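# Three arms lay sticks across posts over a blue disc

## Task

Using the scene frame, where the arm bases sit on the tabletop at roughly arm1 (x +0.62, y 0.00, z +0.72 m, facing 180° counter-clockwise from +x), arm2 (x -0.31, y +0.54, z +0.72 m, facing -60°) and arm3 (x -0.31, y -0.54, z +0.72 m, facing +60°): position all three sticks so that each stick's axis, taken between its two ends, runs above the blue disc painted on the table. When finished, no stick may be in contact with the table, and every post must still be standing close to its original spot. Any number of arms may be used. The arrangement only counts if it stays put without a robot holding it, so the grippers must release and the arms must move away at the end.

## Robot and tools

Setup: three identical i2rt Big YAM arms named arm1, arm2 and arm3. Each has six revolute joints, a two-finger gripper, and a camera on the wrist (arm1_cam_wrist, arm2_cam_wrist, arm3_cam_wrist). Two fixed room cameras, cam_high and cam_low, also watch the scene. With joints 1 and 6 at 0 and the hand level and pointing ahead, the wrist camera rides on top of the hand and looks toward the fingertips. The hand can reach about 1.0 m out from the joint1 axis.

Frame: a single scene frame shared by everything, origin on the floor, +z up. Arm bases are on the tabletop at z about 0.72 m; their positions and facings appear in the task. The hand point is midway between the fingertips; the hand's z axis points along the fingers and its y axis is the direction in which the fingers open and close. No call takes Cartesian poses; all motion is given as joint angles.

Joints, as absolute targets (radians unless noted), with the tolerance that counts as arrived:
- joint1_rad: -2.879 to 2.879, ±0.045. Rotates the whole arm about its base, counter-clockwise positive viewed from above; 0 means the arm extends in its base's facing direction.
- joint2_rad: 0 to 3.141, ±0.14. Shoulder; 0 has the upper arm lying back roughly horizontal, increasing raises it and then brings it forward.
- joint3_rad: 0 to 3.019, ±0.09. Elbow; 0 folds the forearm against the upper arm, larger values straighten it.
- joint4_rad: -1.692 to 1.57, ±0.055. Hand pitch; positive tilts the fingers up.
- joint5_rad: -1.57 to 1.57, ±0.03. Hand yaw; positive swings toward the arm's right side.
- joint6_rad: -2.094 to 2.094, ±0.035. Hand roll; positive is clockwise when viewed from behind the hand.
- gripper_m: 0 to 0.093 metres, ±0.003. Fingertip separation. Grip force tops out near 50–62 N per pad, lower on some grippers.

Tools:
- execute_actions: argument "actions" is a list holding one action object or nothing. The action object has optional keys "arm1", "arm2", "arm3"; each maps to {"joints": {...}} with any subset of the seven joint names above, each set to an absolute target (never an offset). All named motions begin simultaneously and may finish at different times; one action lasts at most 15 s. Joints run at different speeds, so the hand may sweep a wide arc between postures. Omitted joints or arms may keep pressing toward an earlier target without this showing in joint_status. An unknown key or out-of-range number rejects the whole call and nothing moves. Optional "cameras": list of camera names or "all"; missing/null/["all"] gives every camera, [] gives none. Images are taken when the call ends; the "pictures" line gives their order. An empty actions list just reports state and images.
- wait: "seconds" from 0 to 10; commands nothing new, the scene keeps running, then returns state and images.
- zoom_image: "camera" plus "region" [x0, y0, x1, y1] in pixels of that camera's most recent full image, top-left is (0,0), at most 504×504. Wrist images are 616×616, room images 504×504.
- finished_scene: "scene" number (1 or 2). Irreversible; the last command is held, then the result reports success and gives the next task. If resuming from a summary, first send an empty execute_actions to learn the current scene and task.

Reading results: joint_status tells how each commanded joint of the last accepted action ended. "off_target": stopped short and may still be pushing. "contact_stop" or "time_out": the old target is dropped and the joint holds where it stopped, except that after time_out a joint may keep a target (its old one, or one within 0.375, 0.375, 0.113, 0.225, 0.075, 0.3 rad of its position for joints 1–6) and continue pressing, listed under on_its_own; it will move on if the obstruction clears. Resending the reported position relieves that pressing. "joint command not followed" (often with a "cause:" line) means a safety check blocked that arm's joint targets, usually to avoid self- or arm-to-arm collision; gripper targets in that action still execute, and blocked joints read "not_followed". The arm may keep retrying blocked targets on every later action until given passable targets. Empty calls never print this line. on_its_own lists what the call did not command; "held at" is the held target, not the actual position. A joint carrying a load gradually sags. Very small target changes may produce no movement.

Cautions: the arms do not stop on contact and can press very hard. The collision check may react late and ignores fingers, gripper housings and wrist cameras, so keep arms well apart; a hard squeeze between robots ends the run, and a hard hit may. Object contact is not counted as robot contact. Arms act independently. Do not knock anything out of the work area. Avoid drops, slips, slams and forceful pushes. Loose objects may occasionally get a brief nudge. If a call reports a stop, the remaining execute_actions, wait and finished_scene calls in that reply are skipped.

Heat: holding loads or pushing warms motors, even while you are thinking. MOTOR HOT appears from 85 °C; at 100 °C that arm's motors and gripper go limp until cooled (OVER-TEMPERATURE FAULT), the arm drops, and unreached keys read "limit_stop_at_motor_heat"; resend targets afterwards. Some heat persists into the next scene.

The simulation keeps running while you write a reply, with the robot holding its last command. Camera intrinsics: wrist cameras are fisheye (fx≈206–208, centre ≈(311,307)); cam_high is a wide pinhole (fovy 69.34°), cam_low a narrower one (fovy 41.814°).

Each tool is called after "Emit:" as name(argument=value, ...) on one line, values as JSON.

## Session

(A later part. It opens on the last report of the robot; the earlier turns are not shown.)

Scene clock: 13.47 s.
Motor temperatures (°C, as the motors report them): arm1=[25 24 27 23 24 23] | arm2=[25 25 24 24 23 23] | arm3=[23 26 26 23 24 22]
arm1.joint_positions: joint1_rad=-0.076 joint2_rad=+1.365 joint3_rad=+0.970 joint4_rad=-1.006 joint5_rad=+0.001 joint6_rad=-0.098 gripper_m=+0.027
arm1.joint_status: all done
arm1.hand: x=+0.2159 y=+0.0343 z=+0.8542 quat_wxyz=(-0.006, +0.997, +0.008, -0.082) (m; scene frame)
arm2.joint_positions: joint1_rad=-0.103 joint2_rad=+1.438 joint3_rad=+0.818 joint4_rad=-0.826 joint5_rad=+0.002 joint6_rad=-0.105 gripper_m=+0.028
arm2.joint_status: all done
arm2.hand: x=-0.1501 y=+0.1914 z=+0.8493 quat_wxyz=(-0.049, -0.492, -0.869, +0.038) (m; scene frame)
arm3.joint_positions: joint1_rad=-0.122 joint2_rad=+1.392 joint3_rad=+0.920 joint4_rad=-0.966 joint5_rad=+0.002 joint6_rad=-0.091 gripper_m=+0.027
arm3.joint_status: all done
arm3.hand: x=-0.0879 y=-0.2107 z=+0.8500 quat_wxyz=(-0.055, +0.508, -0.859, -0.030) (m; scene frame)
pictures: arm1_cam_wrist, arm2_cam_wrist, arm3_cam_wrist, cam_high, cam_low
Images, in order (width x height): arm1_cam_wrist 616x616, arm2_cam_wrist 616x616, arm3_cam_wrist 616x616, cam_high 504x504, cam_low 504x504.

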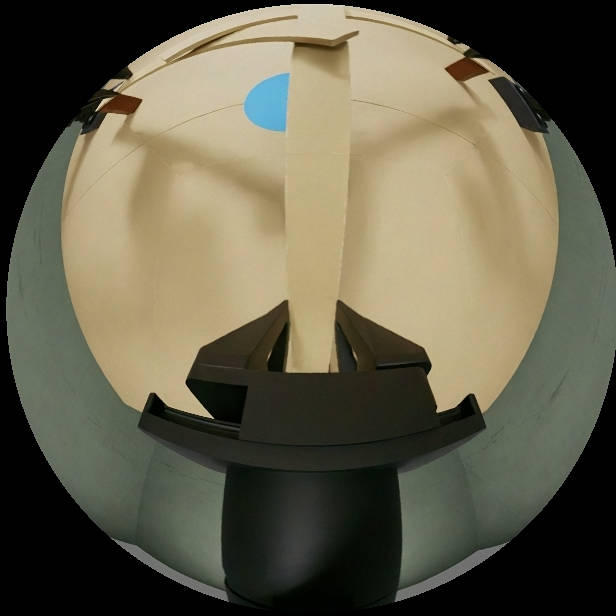

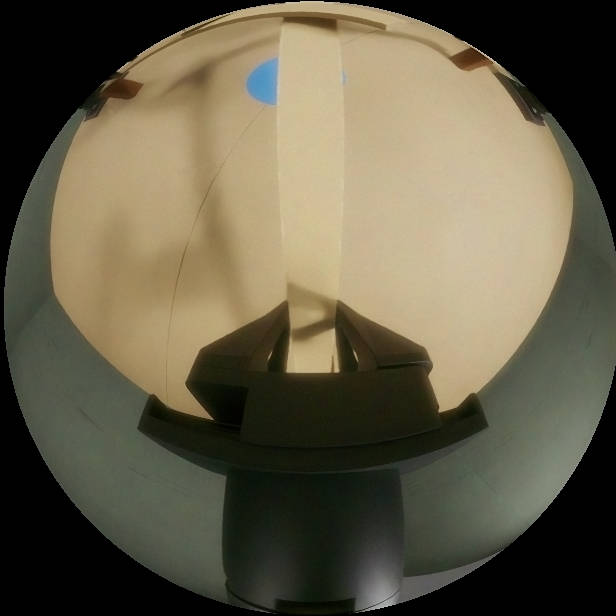

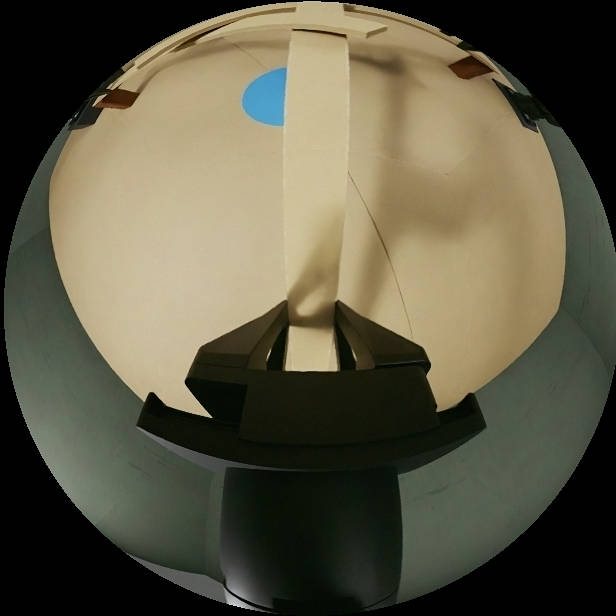

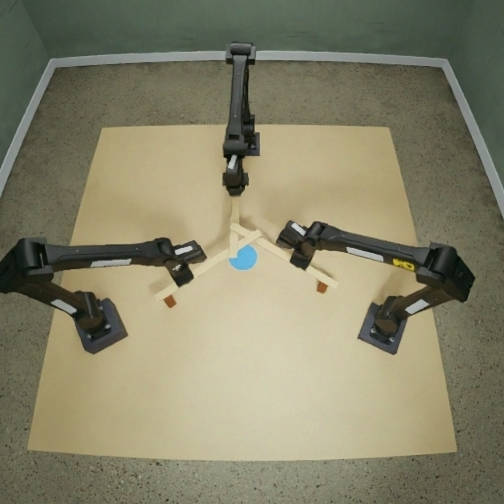

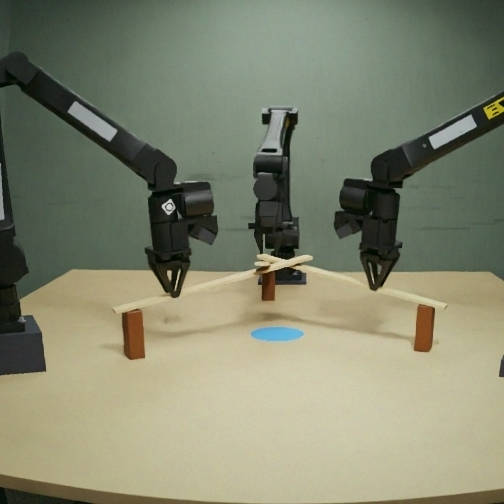

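Check stick 1's tail.

Emit:
zoom_image(camera="arm3_cam_wrist", region=[400,10,560,130])

Emit:
execute_actions(actions=[{"arm1":{"joints":{"joint4_rad":-1.06}}}])

Emit:
zoom_image(camera="arm2_cam_wrist", region=[70,20,230,140])

Region (400, 10, 560, 130) of arm3_cam_wrist's 616x616 image, scaled by 3.150, with more detail than that image has; it fills the top 378 rows of this view, and the rest is white.

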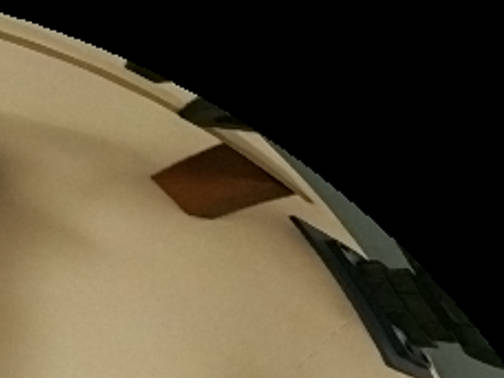

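Scene clock: 14.20 s.
Motor temperatures (°C, as the motors report them): arm1=[25 24 27 23 24 23] | arm2=[25 25 24 24 23 23] | arm3=[23 26 26 23 24 22]
arm1.joint_positions: joint1_rad=-0.076 joint2_rad=+1.365 joint3_rad=+0.970 joint4_rad=-1.028 joint5_rad=+0.001 joint6_rad=-0.097 gripper_m=+0.027
arm1.joint_status: all done
arm1.hand: x=+0.2212 y=+0.0339 z=+0.8534 quat_wxyz=(-0.005, +0.997, +0.007, -0.071) (m; scene frame)
arm2.joint_positions: joint1_rad=-0.103 joint2_rad=+1.438 joint3_rad=+0.818 joint4_rad=-0.821 joint5_rad=+0.002 joint6_rad=-0.105 gripper_m=+0.028
arm2.joint_status: not commanded
arm2.hand: x=-0.1495 y=+0.1903 z=+0.8495 quat_wxyz=(-0.051, -0.492, -0.868, +0.039) (m; scene frame)
arm3.joint_positions: joint1_rad=-0.123 joint2_rad=+1.392 joint3_rad=+0.920 joint4_rad=-0.966 joint5_rad=+0.002 joint6_rad=-0.082 gripper_m=+0.027
arm3.joint_status: not commanded
arm3.hand: x=-0.0877 y=-0.2108 z=+0.8500 quat_wxyz=(-0.055, +0.503, -0.862, -0.030) (m; scene frame)
pictures: arm1_cam_wrist, arm2_cam_wrist, arm3_cam_wrist, cam_high, cam_low
Images, in order (width x height): arm1_cam_wrist 616x616, arm2_cam_wrist 616x616, arm3_cam_wrist 616x616, cam_high 504x504, cam_low 504x504.

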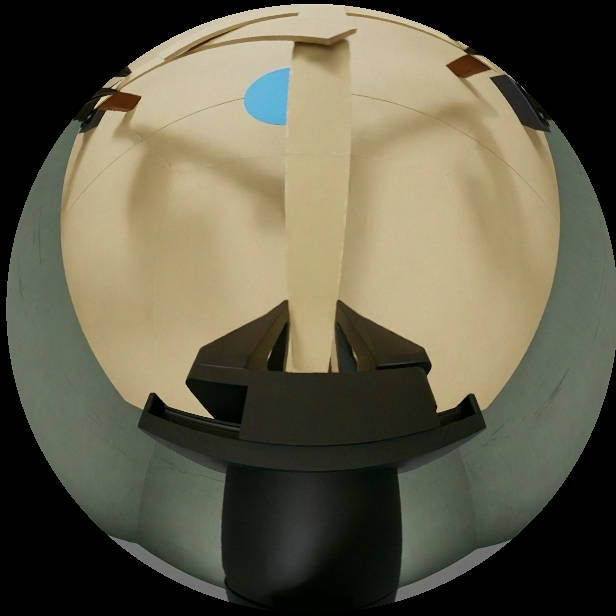

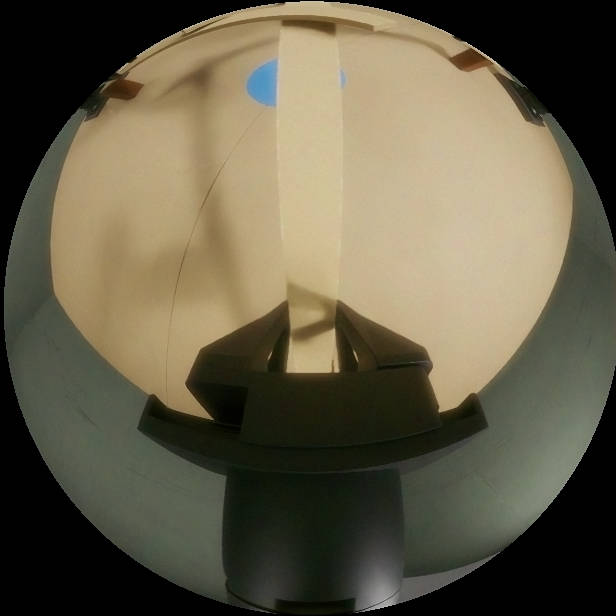

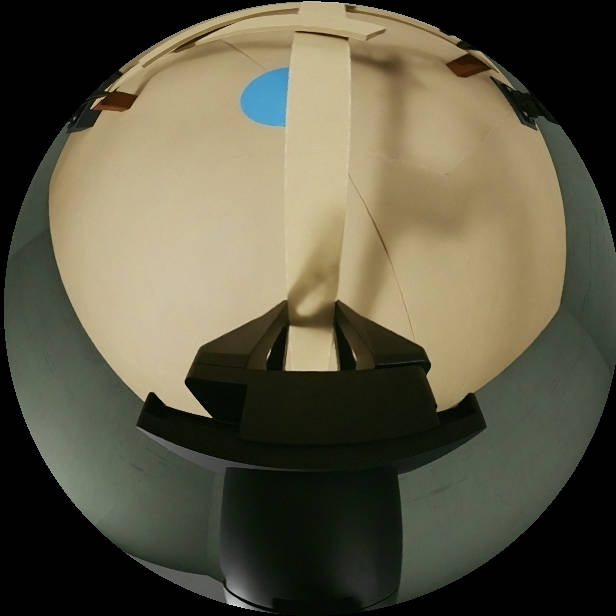

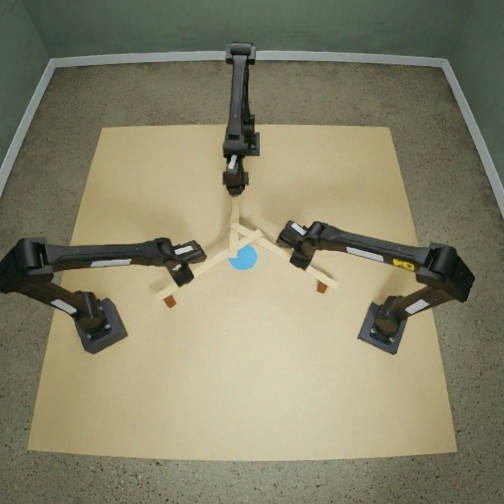

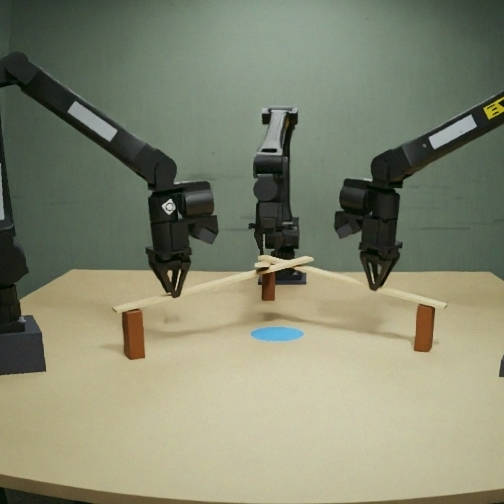

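Region (70, 20, 230, 140) of arm2_cam_wrist's 616x616 image, scaled by 3.150, with more detail than that image has; it fills the top 378 rows of this view, and the rest is white.

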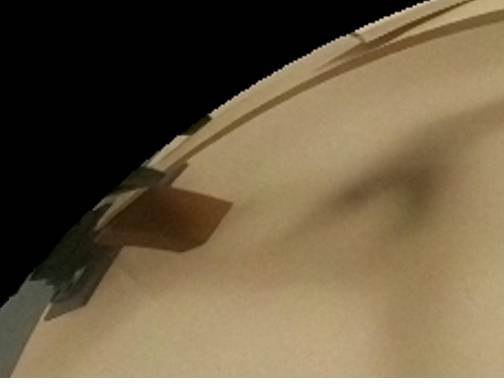

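Emit:
execute_actions(actions=[{"arm1":{"joints":{"gripper_m":0.06}},"arm2":{"joints":{"gripper_m":0.06}},"arm3":{"joints":{"gripper_m":0.06}}}], cameras=[])

Emit:
execute_actions(actions=[{"arm1":{"joints":{"joint2_rad":0.7}},"arm2":{"joints":{"joint2_rad":0.7}},"arm3":{"joints":{"joint2_rad":0.7}}}], cameras=["cam_high","cam_low"])

Scene clock: 14.93 s.
Motor temperatures (°C, as the motors report them): arm1=[25 24 27 23 24 23] | arm2=[25 25 24 24 23 23] | arm3=[23 26 26 23 24 22]
arm1.joint_positions: joint1_rad=-0.076 joint2_rad=+1.365 joint3_rad=+0.970 joint4_rad=-1.043 joint5_rad=+0.001 joint6_rad=-0.101 gripper_m=+0.060
arm1.joint_status: all done
arm1.hand: x=+0.2249 y=+0.0336 z=+0.8529 quat_wxyz=(-0.005, +0.998, +0.009, -0.063) (m; scene frame)
arm2.joint_positions: joint1_rad=-0.103 joint2_rad=+1.438 joint3_rad=+0.818 joint4_rad=-0.821 joint5_rad=+0.002 joint6_rad=-0.112 gripper_m=+0.060
arm2.joint_status: all done
arm2.hand: x=-0.1495 y=+0.1903 z=+0.8495 quat_wxyz=(-0.051, -0.489, -0.870, +0.039) (m; scene frame)
arm3.joint_positions: joint1_rad=-0.123 joint2_rad=+1.392 joint3_rad=+0.920 joint4_rad=-0.966 joint5_rad=+0.002 joint6_rad=-0.090 gripper_m=+0.060
arm3.joint_status: all done
arm3.hand: x=-0.0877 y=-0.2108 z=+0.8500 quat_wxyz=(-0.055, +0.507, -0.860, -0.030) (m; scene frame)
pictures: none
No camera images: the call's "cameras" was empty. Leave "cameras" out to get every camera's image.

Scene clock: 16.33 s.
Motor temperatures (°C, as the motors report them): arm1=[25 24 27 23 24 23] | arm2=[25 25 25 24 23 23] | arm3=[23 26 27 23 24 22]
arm1.joint_positions: joint1_rad=-0.076 joint2_rad=+0.692 joint3_rad=+0.970 joint4_rad=-1.043 joint5_rad=+0.001 joint6_rad=-0.101 gripper_m=+0.060
arm1.joint_status: all done
arm1.hand: x=+0.3010 y=+0.0282 z=+1.0877 quat_wxyz=(-0.034, +0.921, +0.008, -0.388) (m; scene frame)
arm2.joint_positions: joint1_rad=-0.103 joint2_rad=+0.695 joint3_rad=+0.818 joint4_rad=-0.821 joint5_rad=+0.002 joint6_rad=-0.112 gripper_m=+0.060
arm2.joint_status: all done
arm2.hand: x=-0.1657 y=+0.2265 z=+1.1147 quat_wxyz=(-0.342, -0.444, -0.790, +0.248) (m; scene frame)
arm3.joint_positions: joint1_rad=-0.123 joint2_rad=+0.693 joint3_rad=+0.920 joint4_rad=-0.966 joint5_rad=+0.002 joint6_rad=-0.091 gripper_m=+0.060
arm3.joint_status: all done
arm3.hand: x=-0.1220 y=-0.2654 z=+1.0978 quat_wxyz=(-0.361, +0.464, -0.790, -0.175) (m; scene frame)
pictures: cam_high, cam_low
Images, in order (width x height): cam_high 504x504, cam_low 504x504.

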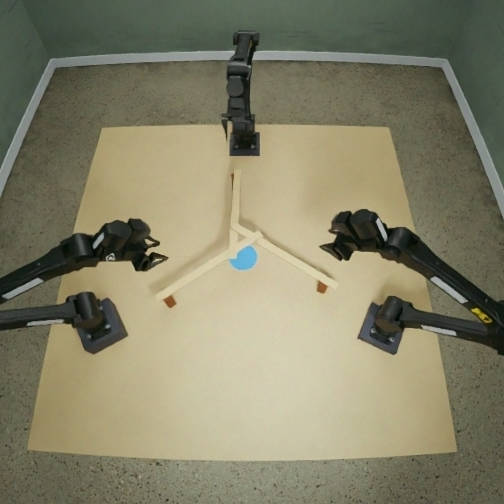

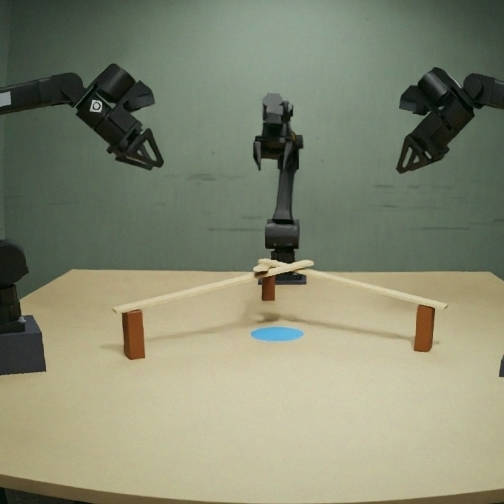

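Emit:
finished_scene(scene=1)

The scene is finished: the task was done.


## Next scene

The same job, from a new start.

Emit:
execute_actions(actions=[], cameras=["cam_high","cam_low"])

Scene clock: 0.00 s.
Motor temperatures (°C, as the motors report them): arm1=[25 24 25 23 24 23] | arm2=[25 24 23 24 23 23] | arm3=[23 26 24 23 24 22]
arm1.joint_positions: joint1_rad=+0.182 joint2_rad=+0.621 joint3_rad=+1.403 joint4_rad=-1.158 joint5_rad=+0.078 joint6_rad=+0.159 gripper_m=+0.094
arm1.joint_status: not commanded
arm1.hand: x=+0.3659 y=-0.0280 z=+1.3148 quat_wxyz=(+0.063, +0.828, -0.016, -0.558) (m; scene frame)
arm2.joint_positions: joint1_rad=-0.411 joint2_rad=+0.532 joint3_rad=+1.335 joint4_rad=-1.487 joint5_rad=-0.119 joint6_rad=-0.309 gripper_m=+0.095
arm2.joint_status: not commanded
arm2.hand: x=-0.2655 y=+0.3560 z=+1.3019 quat_wxyz=(-0.314, -0.463, -0.775, +0.295) (m; scene frame)
arm3.joint_positions: joint1_rad=-0.222 joint2_rad=+0.631 joint3_rad=+1.421 joint4_rad=-1.271 joint5_rad=+0.219 joint6_rad=-0.329 gripper_m=+0.094
arm3.joint_status: not commanded
arm3.hand: x=-0.1213 y=-0.3764 z=+1.3211 quat_wxyz=(-0.517, +0.435, -0.735, -0.052) (m; scene frame)
pictures: cam_high, cam_low
Images, in order (width x height): cam_high 504x504, cam_low 504x504.

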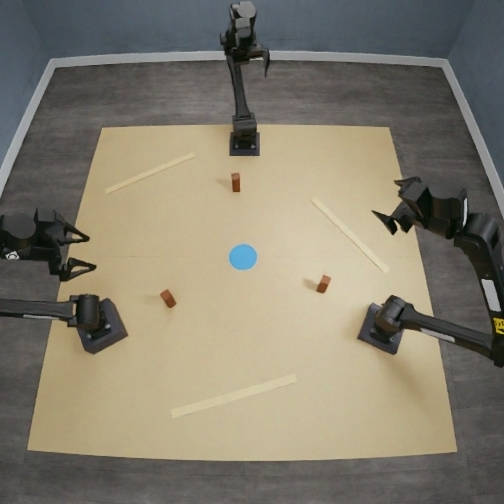

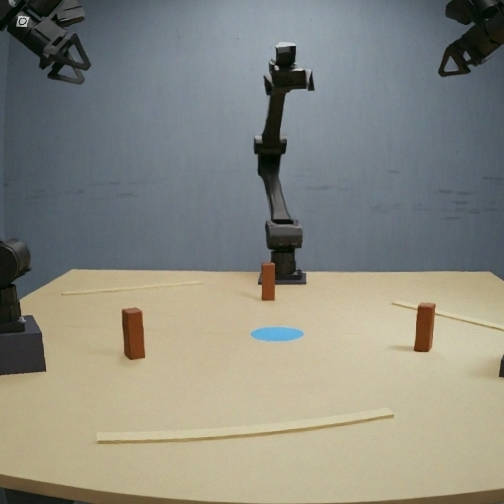

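Emit:
execute_actions(actions=[{"arm1":{"joints":{"joint1_rad":-1.26,"joint2_rad":1.62,"joint3_rad":0.96,"joint4_rad":-0.88,"joint5_rad":0,"joint6_rad":-0.21}},"arm2":{"joints":{"joint1_rad":-1.1,"joint2_rad":1.95,"joint3_rad":1.22,"joint4_rad":-0.82,"joint5_rad":0,"joint6_rad":-0.82}},"arm3":{"joints":{"joint1_rad":-0.985,"joint2_rad":1.57,"joint3_rad":0.865,"joint4_rad":-0.82,"joint5_rad":0,"joint6_rad":-0.54}}}])

Scene clock: 2.10 s.
Motor temperatures (°C, as the motors report them): arm1=[25 24 26 23 24 23] | arm2=[25 25 23 24 23 23] | arm3=[23 26 24 23 24 22]
arm1.joint_positions: joint1_rad=-1.261 joint2_rad=+1.608 joint3_rad=+0.949 joint4_rad=-0.892 joint5_rad=+0.000 joint6_rad=-0.200 gripper_m=+0.094
arm1.joint_status: all done
arm1.hand: x=+0.4975 y=+0.3920 z=+0.7548 quat_wxyz=(-0.006, +0.861, -0.509, -0.004) (m; scene frame)
arm2.joint_positions: joint1_rad=-1.108 joint2_rad=+1.958 joint3_rad=+1.210 joint4_rad=-0.830 joint5_rad=-0.001 joint6_rad=-0.811 gripper_m=+0.095
arm2.joint_status: all done
arm2.hand: x=-0.5835 y=+0.1109 z=+0.7512 quat_wxyz=(+0.001, -0.617, -0.787, -0.003) (m; scene frame)
arm3.joint_positions: joint1_rad=-0.988 joint2_rad=+1.560 joint3_rad=+0.841 joint4_rad=-0.838 joint5_rad=+0.000 joint6_rad=-0.531 gripper_m=+0.094
arm3.joint_status: all done
arm3.hand: x=+0.0645 y=-0.4957 z=+0.7635 quat_wxyz=(-0.001, +0.315, -0.949, +0.000) (m; scene frame)
pictures: arm1_cam_wrist, arm2_cam_wrist, arm3_cam_wrist, cam_high, cam_low
Images, in order (width x height): arm1_cam_wrist 616x616, arm2_cam_wrist 616x616, arm3_cam_wrist 616x616, cam_high 504x504, cam_low 504x504.

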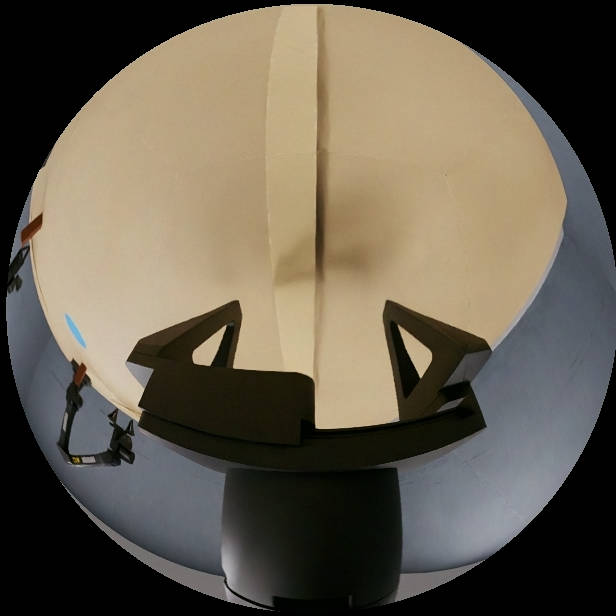

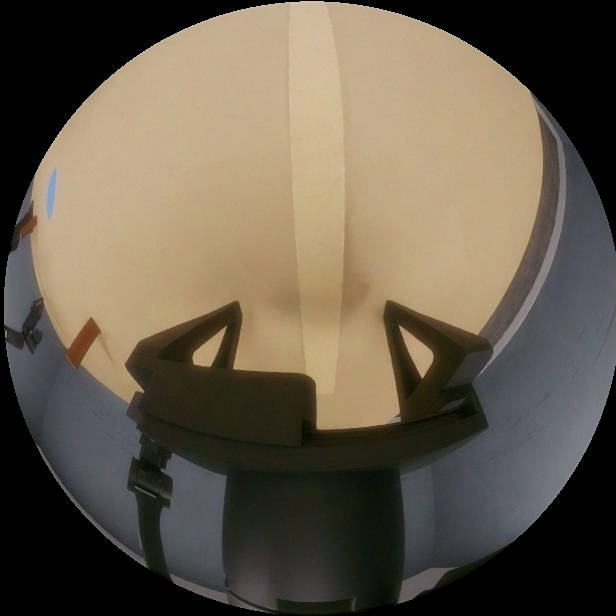

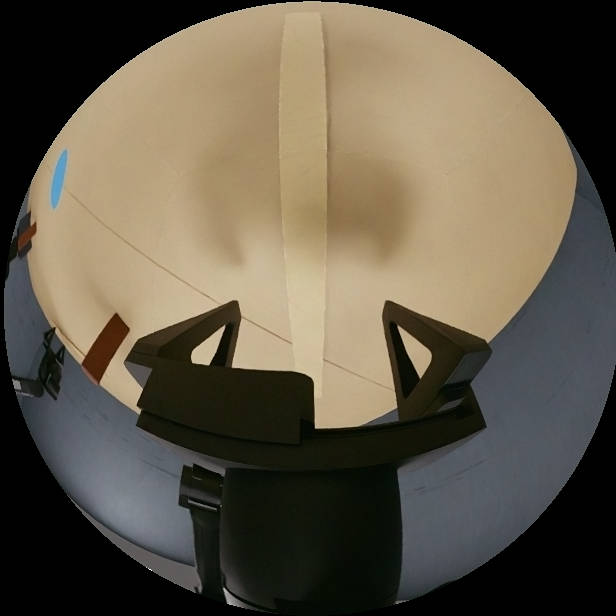

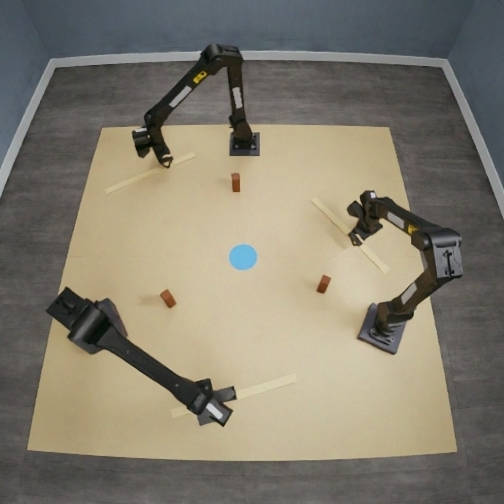

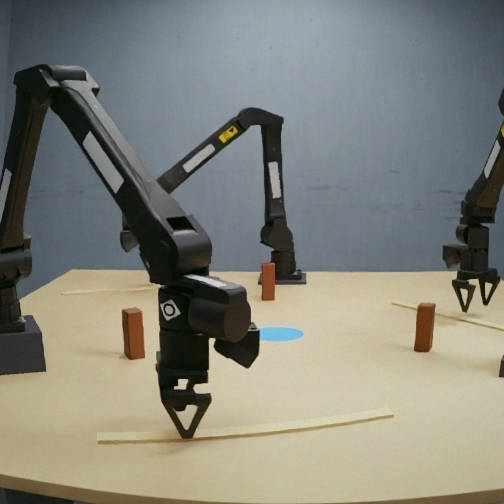

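Emit:
execute_actions(actions=[{"arm1":{"joints":{"joint1_rad":-1.225,"joint2_rad":1.66,"joint3_rad":0.91,"joint4_rad":-0.81}},"arm2":{"joints":{"joint2_rad":2.01,"joint4_rad":-0.76,"joint6_rad":-0.85}},"arm3":{"joints":{"joint1_rad":-0.96,"joint2_rad":1.63,"joint3_rad":0.8,"joint4_rad":-0.7}}}], cameras=[])

Emit:
execute_actions(actions=[{"arm1":{"joints":{"gripper_m":0.015}},"arm2":{"joints":{"gripper_m":0.015}},"arm3":{"joints":{"gripper_m":0.015}}}], cameras=[])

Emit:
execute_actions(actions=[{"arm1":{"joints":{"joint2_rad":1.27,"joint3_rad":0.98,"joint4_rad":-1.02,"joint6_rad":-0.085}},"arm2":{"joints":{"joint2_rad":1.5,"joint4_rad":-1.1,"joint6_rad":-0.1}},"arm3":{"joints":{"joint2_rad":1.28,"joint3_rad":0.95,"joint4_rad":-0.95,"joint6_rad":-0.085}}}], cameras=[])

Emit:
execute_actions(actions=[{"arm1":{"joints":{"joint1_rad":-0.22}},"arm2":{"joints":{"joint1_rad":-0.235,"joint2_rad":1.32,"joint3_rad":0.83,"joint4_rad":-0.79}},"arm3":{"joints":{"joint1_rad":-0.265}}}])

Scene clock: 3.33 s.
Motor temperatures (°C, as the motors report them): arm1=[25 24 26 23 24 23] | arm2=[25 25 23 24 23 23] | arm3=[23 26 24 23 24 22]
arm1.joint_positions: joint1_rad=-1.231 joint2_rad=+1.643 joint3_rad=+0.911 joint4_rad=-0.826 joint5_rad=+0.001 joint6_rad=-0.201 gripper_m=+0.094
arm1.joint_status: all done
arm1.hand: x=+0.4884 y=+0.3822 z=+0.7306 quat_wxyz=(-0.004, +0.869, -0.495, -0.001) (m; scene frame)
arm2.joint_positions: joint1_rad=-1.106 joint2_rad=+2.000 joint3_rad=+1.210 joint4_rad=-0.768 joint5_rad=+0.001 joint6_rad=-0.842 gripper_m=+0.095
arm2.joint_status: all done
arm2.hand: x=-0.5868 y=+0.1044 z=+0.7310 quat_wxyz=(+0.001, -0.604, -0.797, +0.007) (m; scene frame)
arm3.joint_positions: joint1_rad=-0.966 joint2_rad=+1.622 joint3_rad=+0.795 joint4_rad=-0.728 joint5_rad=-0.002 joint6_rad=-0.536 gripper_m=+0.094
arm3.joint_status: all done
arm3.hand: x=+0.0582 y=-0.4877 z=+0.7294 quat_wxyz=(-0.003, +0.328, -0.945, -0.001) (m; scene frame)
pictures: none
No camera images: the call's "cameras" was empty. Leave "cameras" out to get every camera's image.

Scene clock: 4.00 s.
Motor temperatures (°C, as the motors report them): arm1=[25 24 26 23 24 23] | arm2=[25 25 23 24 23 23] | arm3=[23 26 25 23 24 22]
arm1.joint_positions: joint1_rad=-1.231 joint2_rad=+1.643 joint3_rad=+0.911 joint4_rad=-0.825 joint5_rad=+0.001 joint6_rad=-0.201 gripper_m=+0.027
arm1.joint_status: gripper_m off_target (ended at +0.027, target +0.015)
arm1.hand: x=+0.4883 y=+0.3824 z=+0.7306 quat_wxyz=(-0.005, +0.869, -0.495, -0.002) (m; scene frame)
arm2.joint_positions: joint1_rad=-1.106 joint2_rad=+2.000 joint3_rad=+1.210 joint4_rad=-0.768 joint5_rad=+0.001 joint6_rad=-0.842 gripper_m=+0.028
arm2.joint_status: gripper_m off_target (ended at +0.028, target +0.015)
arm2.hand: x=-0.5868 y=+0.1044 z=+0.7310 quat_wxyz=(+0.001, -0.604, -0.797, +0.007) (m; scene frame)
arm3.joint_positions: joint1_rad=-0.966 joint2_rad=+1.622 joint3_rad=+0.795 joint4_rad=-0.719 joint5_rad=-0.003 joint6_rad=-0.537 gripper_m=+0.027
arm3.joint_status: gripper_m off_target (ended at +0.027, target +0.015)
arm3.hand: x=+0.0603 y=-0.4870 z=+0.7294 quat_wxyz=(-0.007, +0.329, -0.944, -0.001) (m; scene frame)
pictures: none
No camera images: the call's "cameras" was empty. Leave "cameras" out to get every camera's image.

Scene clock: 5.70 s.
Motor temperatures (°C, as the motors report them): arm1=[25 24 26 23 24 23] | arm2=[25 25 24 24 23 23] | arm3=[23 26 25 23 24 22]
arm1.joint_positions: joint1_rad=-1.231 joint2_rad=+1.257 joint3_rad=+0.952 joint4_rad=-1.003 joint5_rad=+0.001 joint6_rad=-0.095 gripper_m=+0.027
arm1.joint_status: all done
arm1.hand: x=+0.4896 y=+0.3768 z=+0.8881 quat_wxyz=(-0.081, +0.834, -0.536, -0.099) (m; scene frame)
arm2.joint_positions: joint1_rad=-1.106 joint2_rad=+1.498 joint3_rad=+1.206 joint4_rad=-1.094 joint5_rad=+0.001 joint6_rad=-0.109 gripper_m=+0.028
arm2.joint_status: all done
arm2.hand: x=-0.5644 y=+0.1385 z=+0.9629 quat_wxyz=(-0.039, -0.846, -0.526, +0.084) (m; scene frame)
arm3.joint_positions: joint1_rad=-0.966 joint2_rad=+1.270 joint3_rad=+0.927 joint4_rad=-0.936 joint5_rad=-0.003 joint6_rad=-0.094 gripper_m=+0.027
arm3.joint_status: all done
arm3.hand: x=+0.0929 y=-0.4829 z=+0.8987 quat_wxyz=(-0.139, +0.113, -0.984, -0.004) (m; scene frame)
pictures: none
No camera images: the call's "cameras" was empty. Leave "cameras" out to get every camera's image.

Scene clock: 7.20 s.
Motor temperatures (°C, as the motors report them): arm1=[25 24 27 23 24 23] | arm2=[25 25 24 24 23 23] | arm3=[23 26 25 23 24 22]
arm1.joint_positions: joint1_rad=-0.223 joint2_rad=+1.259 joint3_rad=+0.952 joint4_rad=-1.003 joint5_rad=+0.001 joint6_rad=-0.093 gripper_m=+0.027
arm1.joint_status: all done
arm1.hand: x=+0.2318 y=+0.0917 z=+0.8871 quat_wxyz=(-0.019, +0.990, -0.068, -0.125) (m; scene frame)
arm2.joint_positions: joint1_rad=-0.234 joint2_rad=+1.328 joint3_rad=+0.822 joint4_rad=-0.806 joint5_rad=-0.001 joint6_rad=-0.105 gripper_m=+0.028
arm2.joint_status: all done
arm2.hand: x=-0.1922 y=+0.1613 z=+0.8918 quat_wxyz=(-0.099, -0.544, -0.829, +0.082) (m; scene frame)
arm3.joint_positions: joint1_rad=-0.264 joint2_rad=+1.271 joint3_rad=+0.927 joint4_rad=-0.936 joint5_rad=+0.000 joint6_rad=-0.091 gripper_m=+0.027
arm3.joint_status: all done
arm3.hand: x=-0.0362 y=-0.2371 z=+0.8997 quat_wxyz=(-0.130, +0.442, -0.886, -0.055) (m; scene frame)
pictures: arm1_cam_wrist, arm2_cam_wrist, arm3_cam_wrist, cam_high, cam_low
Images, in order (width x height): arm1_cam_wrist 616x616, arm2_cam_wrist 616x616, arm3_cam_wrist 616x616, cam_high 504x504, cam_low 504x504.

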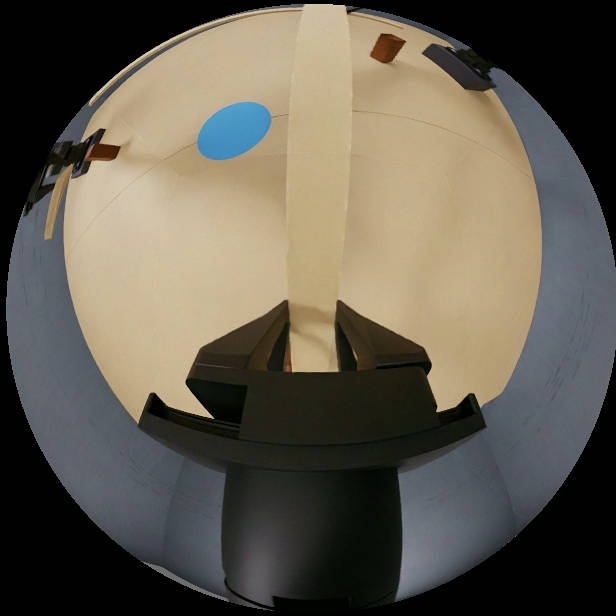

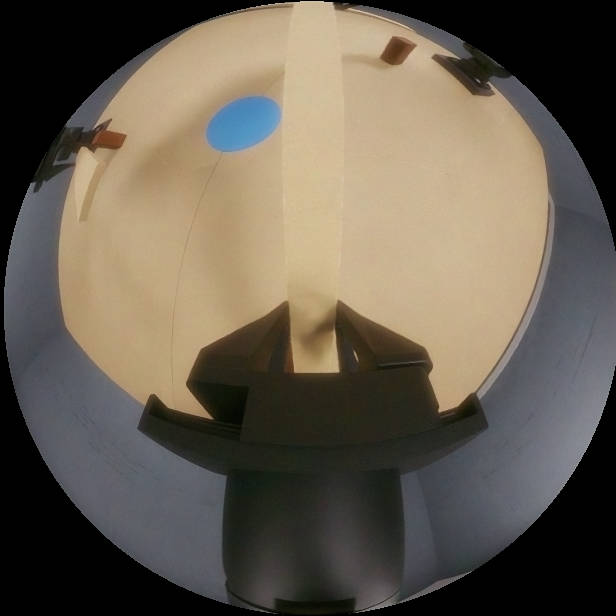

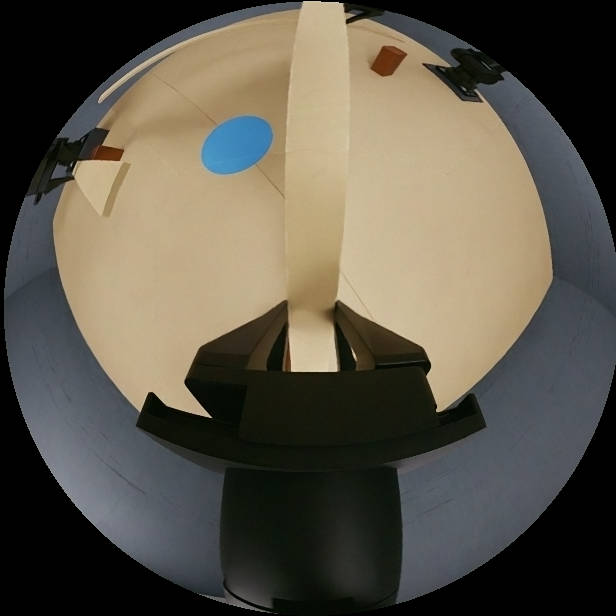

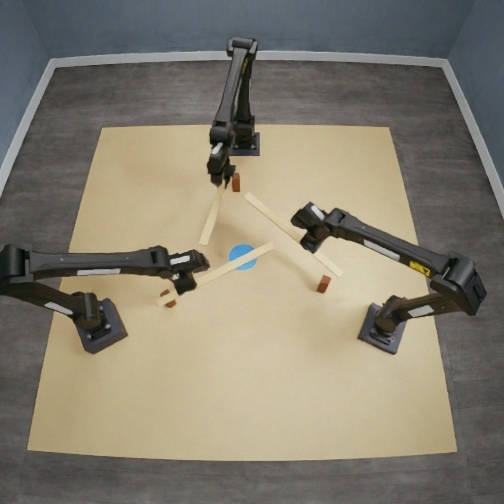

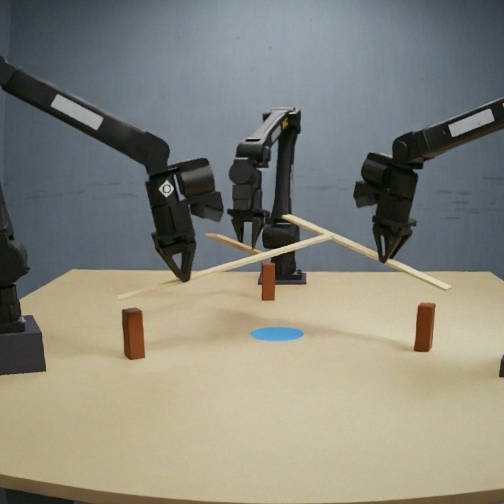

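Emit:
execute_actions(actions=[{"arm1":{"joints":{"joint1_rad":-0.095,"joint2_rad":1.25,"joint6_rad":-0.125}},"arm2":{"joints":{"joint1_rad":-0.108}},"arm3":{"joints":{"joint1_rad":-0.125,"joint2_rad":1.31}}}])

Scene clock: 8.17 s.
Motor temperatures (°C, as the motors report them): arm1=[25 24 27 23 24 23] | arm2=[25 25 24 24 23 23] | arm3=[23 26 26 23 24 22]
arm1.joint_positions: joint1_rad=-0.091 joint2_rad=+1.259 joint3_rad=+0.952 joint4_rad=-1.003 joint5_rad=+0.001 joint6_rad=-0.115 gripper_m=+0.027
arm1.joint_status: all done
arm1.hand: x=+0.2232 y=+0.0397 z=+0.8873 quat_wxyz=(-0.012, +0.992, +0.009, -0.127) (m; scene frame)
arm2.joint_positions: joint1_rad=-0.101 joint2_rad=+1.328 joint3_rad=+0.822 joint4_rad=-0.806 joint5_rad=+0.000 joint6_rad=-0.105 gripper_m=+0.028
arm2.joint_status: all done
arm2.hand: x=-0.1435 y=+0.1802 z=+0.8917 quat_wxyz=(-0.104, -0.488, -0.864, +0.075) (m; scene frame)
arm3.joint_positions: joint1_rad=-0.117 joint2_rad=+1.305 joint3_rad=+0.927 joint4_rad=-0.936 joint5_rad=+0.000 joint6_rad=-0.091 gripper_m=+0.027
arm3.joint_status: all done
arm3.hand: x=-0.0832 y=-0.2000 z=+0.8872 quat_wxyz=(-0.110, +0.507, -0.853, -0.058) (m; scene frame)
pictures: arm1_cam_wrist, arm2_cam_wrist, arm3_cam_wrist, cam_high, cam_low
Images, in order (width x height): arm1_cam_wrist 616x616, arm2_cam_wrist 616x616, arm3_cam_wrist 616x616, cam_high 504x504, cam_low 504x504.

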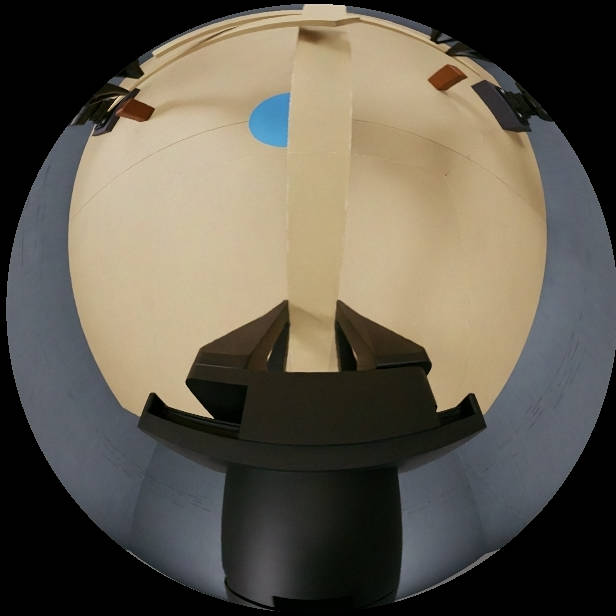

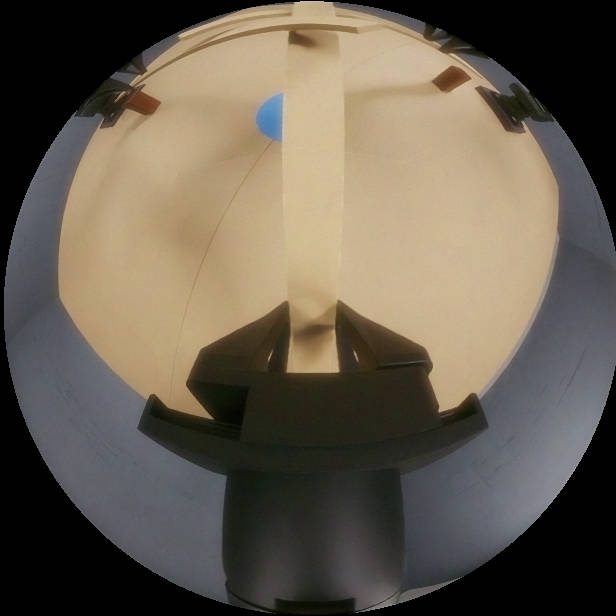

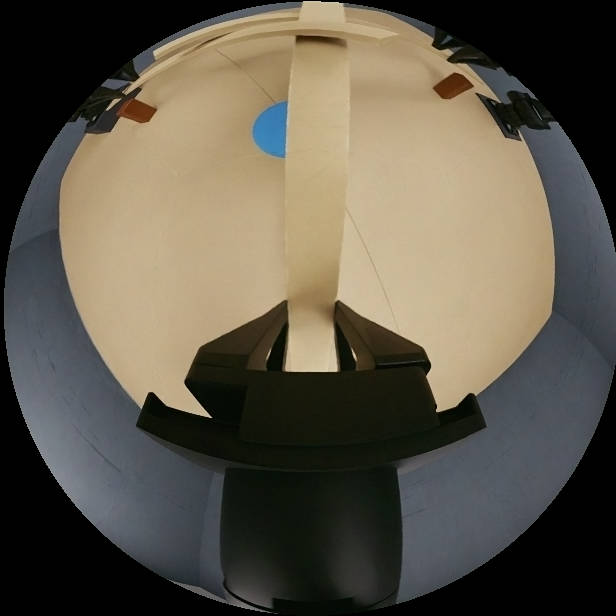

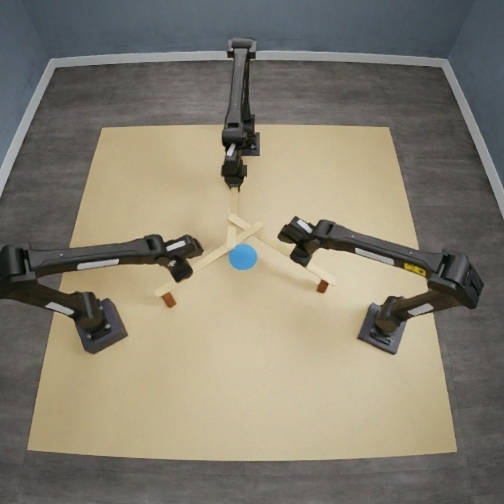

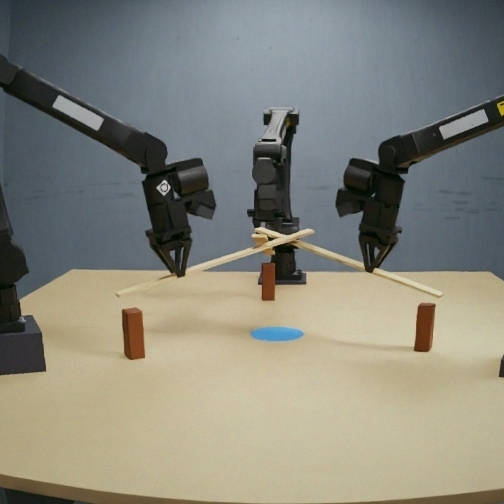

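Stick 1 is slightly yawed; correct while lowering.

Emit:
execute_actions(actions=[{"arm1":{"joints":{"joint2_rad":1.37,"joint6_rad":-0.165,"joint1_rad":-0.08}},"arm2":{"joints":{"joint2_rad":1.435}},"arm3":{"joints":{"joint2_rad":1.405}}}], cameras=["cam_high","cam_low"])

Emit:
execute_actions(actions=[{"arm1":{"joints":{"gripper_m":0.06}},"arm2":{"joints":{"gripper_m":0.06}},"arm3":{"joints":{"gripper_m":0.06}}}], cameras=[])

Emit:
execute_actions(actions=[{"arm1":{"joints":{"joint2_rad":0.7}},"arm2":{"joints":{"joint2_rad":0.7}},"arm3":{"joints":{"joint2_rad":0.7}}}], cameras=["cam_high","cam_low"])

Scene clock: 9.33 s.
Motor temperatures (°C, as the motors report them): arm1=[25 24 27 23 24 23] | arm2=[25 25 24 24 23 23] | arm3=[23 26 26 23 24 22]
arm1.joint_positions: joint1_rad=-0.091 joint2_rad=+1.361 joint3_rad=+0.956 joint4_rad=-1.007 joint5_rad=+0.001 joint6_rad=-0.145 gripper_m=+0.027
arm1.joint_status: all done
arm1.hand: x=+0.2221 y=+0.0398 z=+0.8499 quat_wxyz=(-0.008, +0.997, +0.024, -0.076) (m; scene frame)
arm2.joint_positions: joint1_rad=-0.102 joint2_rad=+1.445 joint3_rad=+0.821 joint4_rad=-0.798 joint5_rad=+0.000 joint6_rad=-0.098 gripper_m=+0.028
arm2.joint_status: all done
arm2.hand: x=-0.1463 y=+0.1849 z=+0.8487 quat_wxyz=(-0.060, -0.494, -0.866, +0.044) (m; scene frame)
arm3.joint_positions: joint1_rad=-0.118 joint2_rad=+1.407 joint3_rad=+0.927 joint4_rad=-0.940 joint5_rad=-0.001 joint6_rad=-0.089 gripper_m=+0.027
arm3.joint_status: all done
arm3.hand: x=-0.0847 y=-0.2023 z=+0.8481 quat_wxyz=(-0.063, +0.508, -0.858, -0.035) (m; scene frame)
pictures: cam_high, cam_low
Images, in order (width x height): cam_high 504x504, cam_low 504x504.

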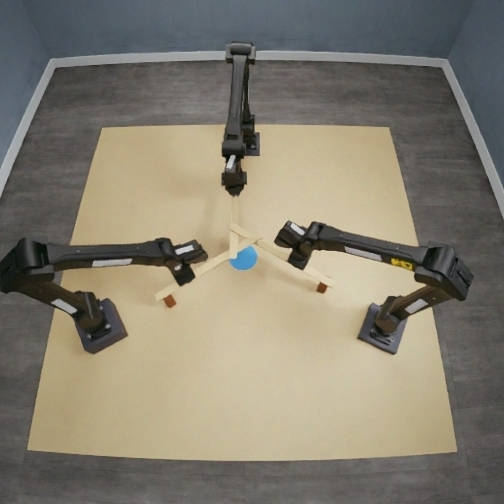

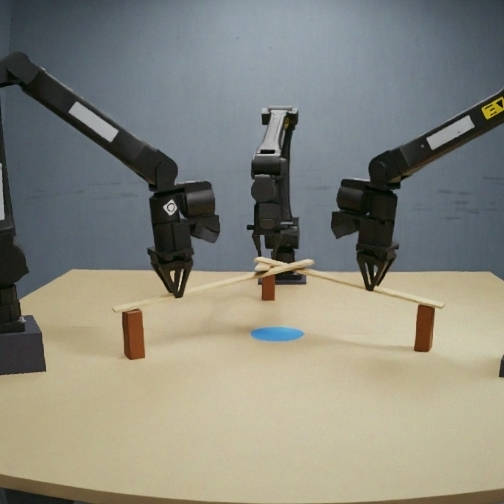

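Scene clock: 9.93 s.
Motor temperatures (°C, as the motors report them): arm1=[25 24 27 23 24 23] | arm2=[25 25 24 24 23 23] | arm3=[23 26 26 23 24 22]
arm1.joint_positions: joint1_rad=-0.091 joint2_rad=+1.361 joint3_rad=+0.956 joint4_rad=-1.007 joint5_rad=+0.001 joint6_rad=-0.154 gripper_m=+0.060
arm1.joint_status: all done
arm1.hand: x=+0.2221 y=+0.0398 z=+0.8499 quat_wxyz=(-0.008, +0.997, +0.028, -0.076) (m; scene frame)
arm2.joint_positions: joint1_rad=-0.102 joint2_rad=+1.445 joint3_rad=+0.821 joint4_rad=-0.798 joint5_rad=+0.000 joint6_rad=-0.098 gripper_m=+0.060
arm2.joint_status: all done
arm2.hand: x=-0.1463 y=+0.1849 z=+0.8487 quat_wxyz=(-0.060, -0.494, -0.866, +0.044) (m; scene frame)
arm3.joint_positions: joint1_rad=-0.118 joint2_rad=+1.407 joint3_rad=+0.927 joint4_rad=-0.940 joint5_rad=-0.001 joint6_rad=-0.089 gripper_m=+0.060
arm3.joint_status: all done
arm3.hand: x=-0.0847 y=-0.2023 z=+0.8481 quat_wxyz=(-0.063, +0.508, -0.858, -0.035) (m; scene frame)
pictures: none
No camera images: the call's "cameras" was empty. Leave "cameras" out to get every camera's image.

Scene clock: 11.33 s.
Motor temperatures (°C, as the motors report them): arm1=[25 24 28 23 24 23] | arm2=[25 25 25 24 23 23] | arm3=[23 26 26 23 24 22]
arm1.joint_positions: joint1_rad=-0.091 joint2_rad=+0.691 joint3_rad=+0.956 joint4_rad=-1.007 joint5_rad=+0.001 joint6_rad=-0.155 gripper_m=+0.060
arm1.joint_status: all done
arm1.hand: x=+0.2965 y=+0.0334 z=+1.0867 quat_wxyz=(-0.049, +0.916, +0.025, -0.397) (m; scene frame)
arm2.joint_positions: joint1_rad=-0.102 joint2_rad=+0.695 joint3_rad=+0.821 joint4_rad=-0.798 joint5_rad=+0.000 joint6_rad=-0.098 gripper_m=+0.060
arm2.joint_status: all done
arm2.hand: x=-0.1636 y=+0.2232 z=+1.1206 quat_wxyz=(-0.354, -0.446, -0.783, +0.252) (m; scene frame)
arm3.joint_positions: joint1_rad=-0.118 joint2_rad=+0.693 joint3_rad=+0.927 joint4_rad=-0.940 joint5_rad=-0.001 joint6_rad=-0.089 gripper_m=+0.060
arm3.joint_status: all done
arm3.hand: x=-0.1208 y=-0.2604 z=+1.1064 quat_wxyz=(-0.373, +0.462, -0.783, -0.183) (m; scene frame)
pictures: cam_high, cam_low
Images, in order (width x height): cam_high 504x504, cam_low 504x504.

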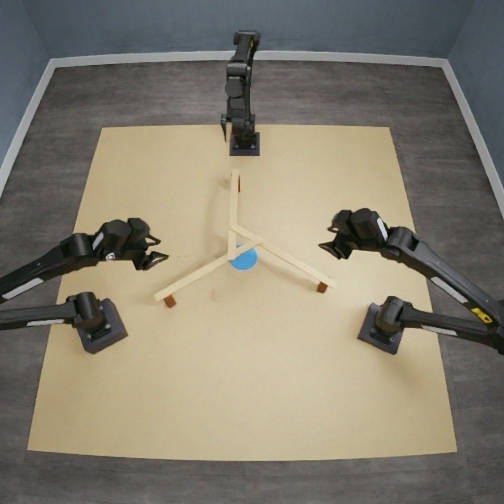

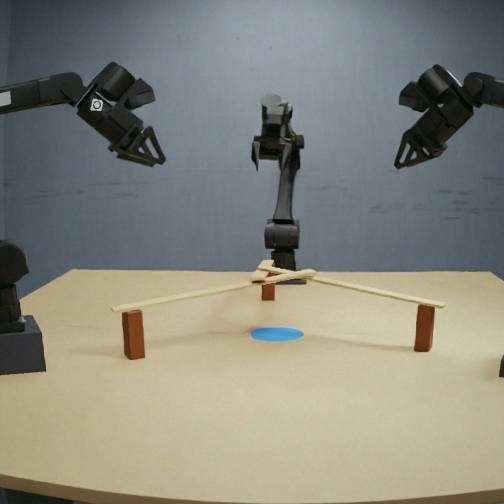

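Emit:
finished_scene(scene=2)

The scene is finished: the task was done.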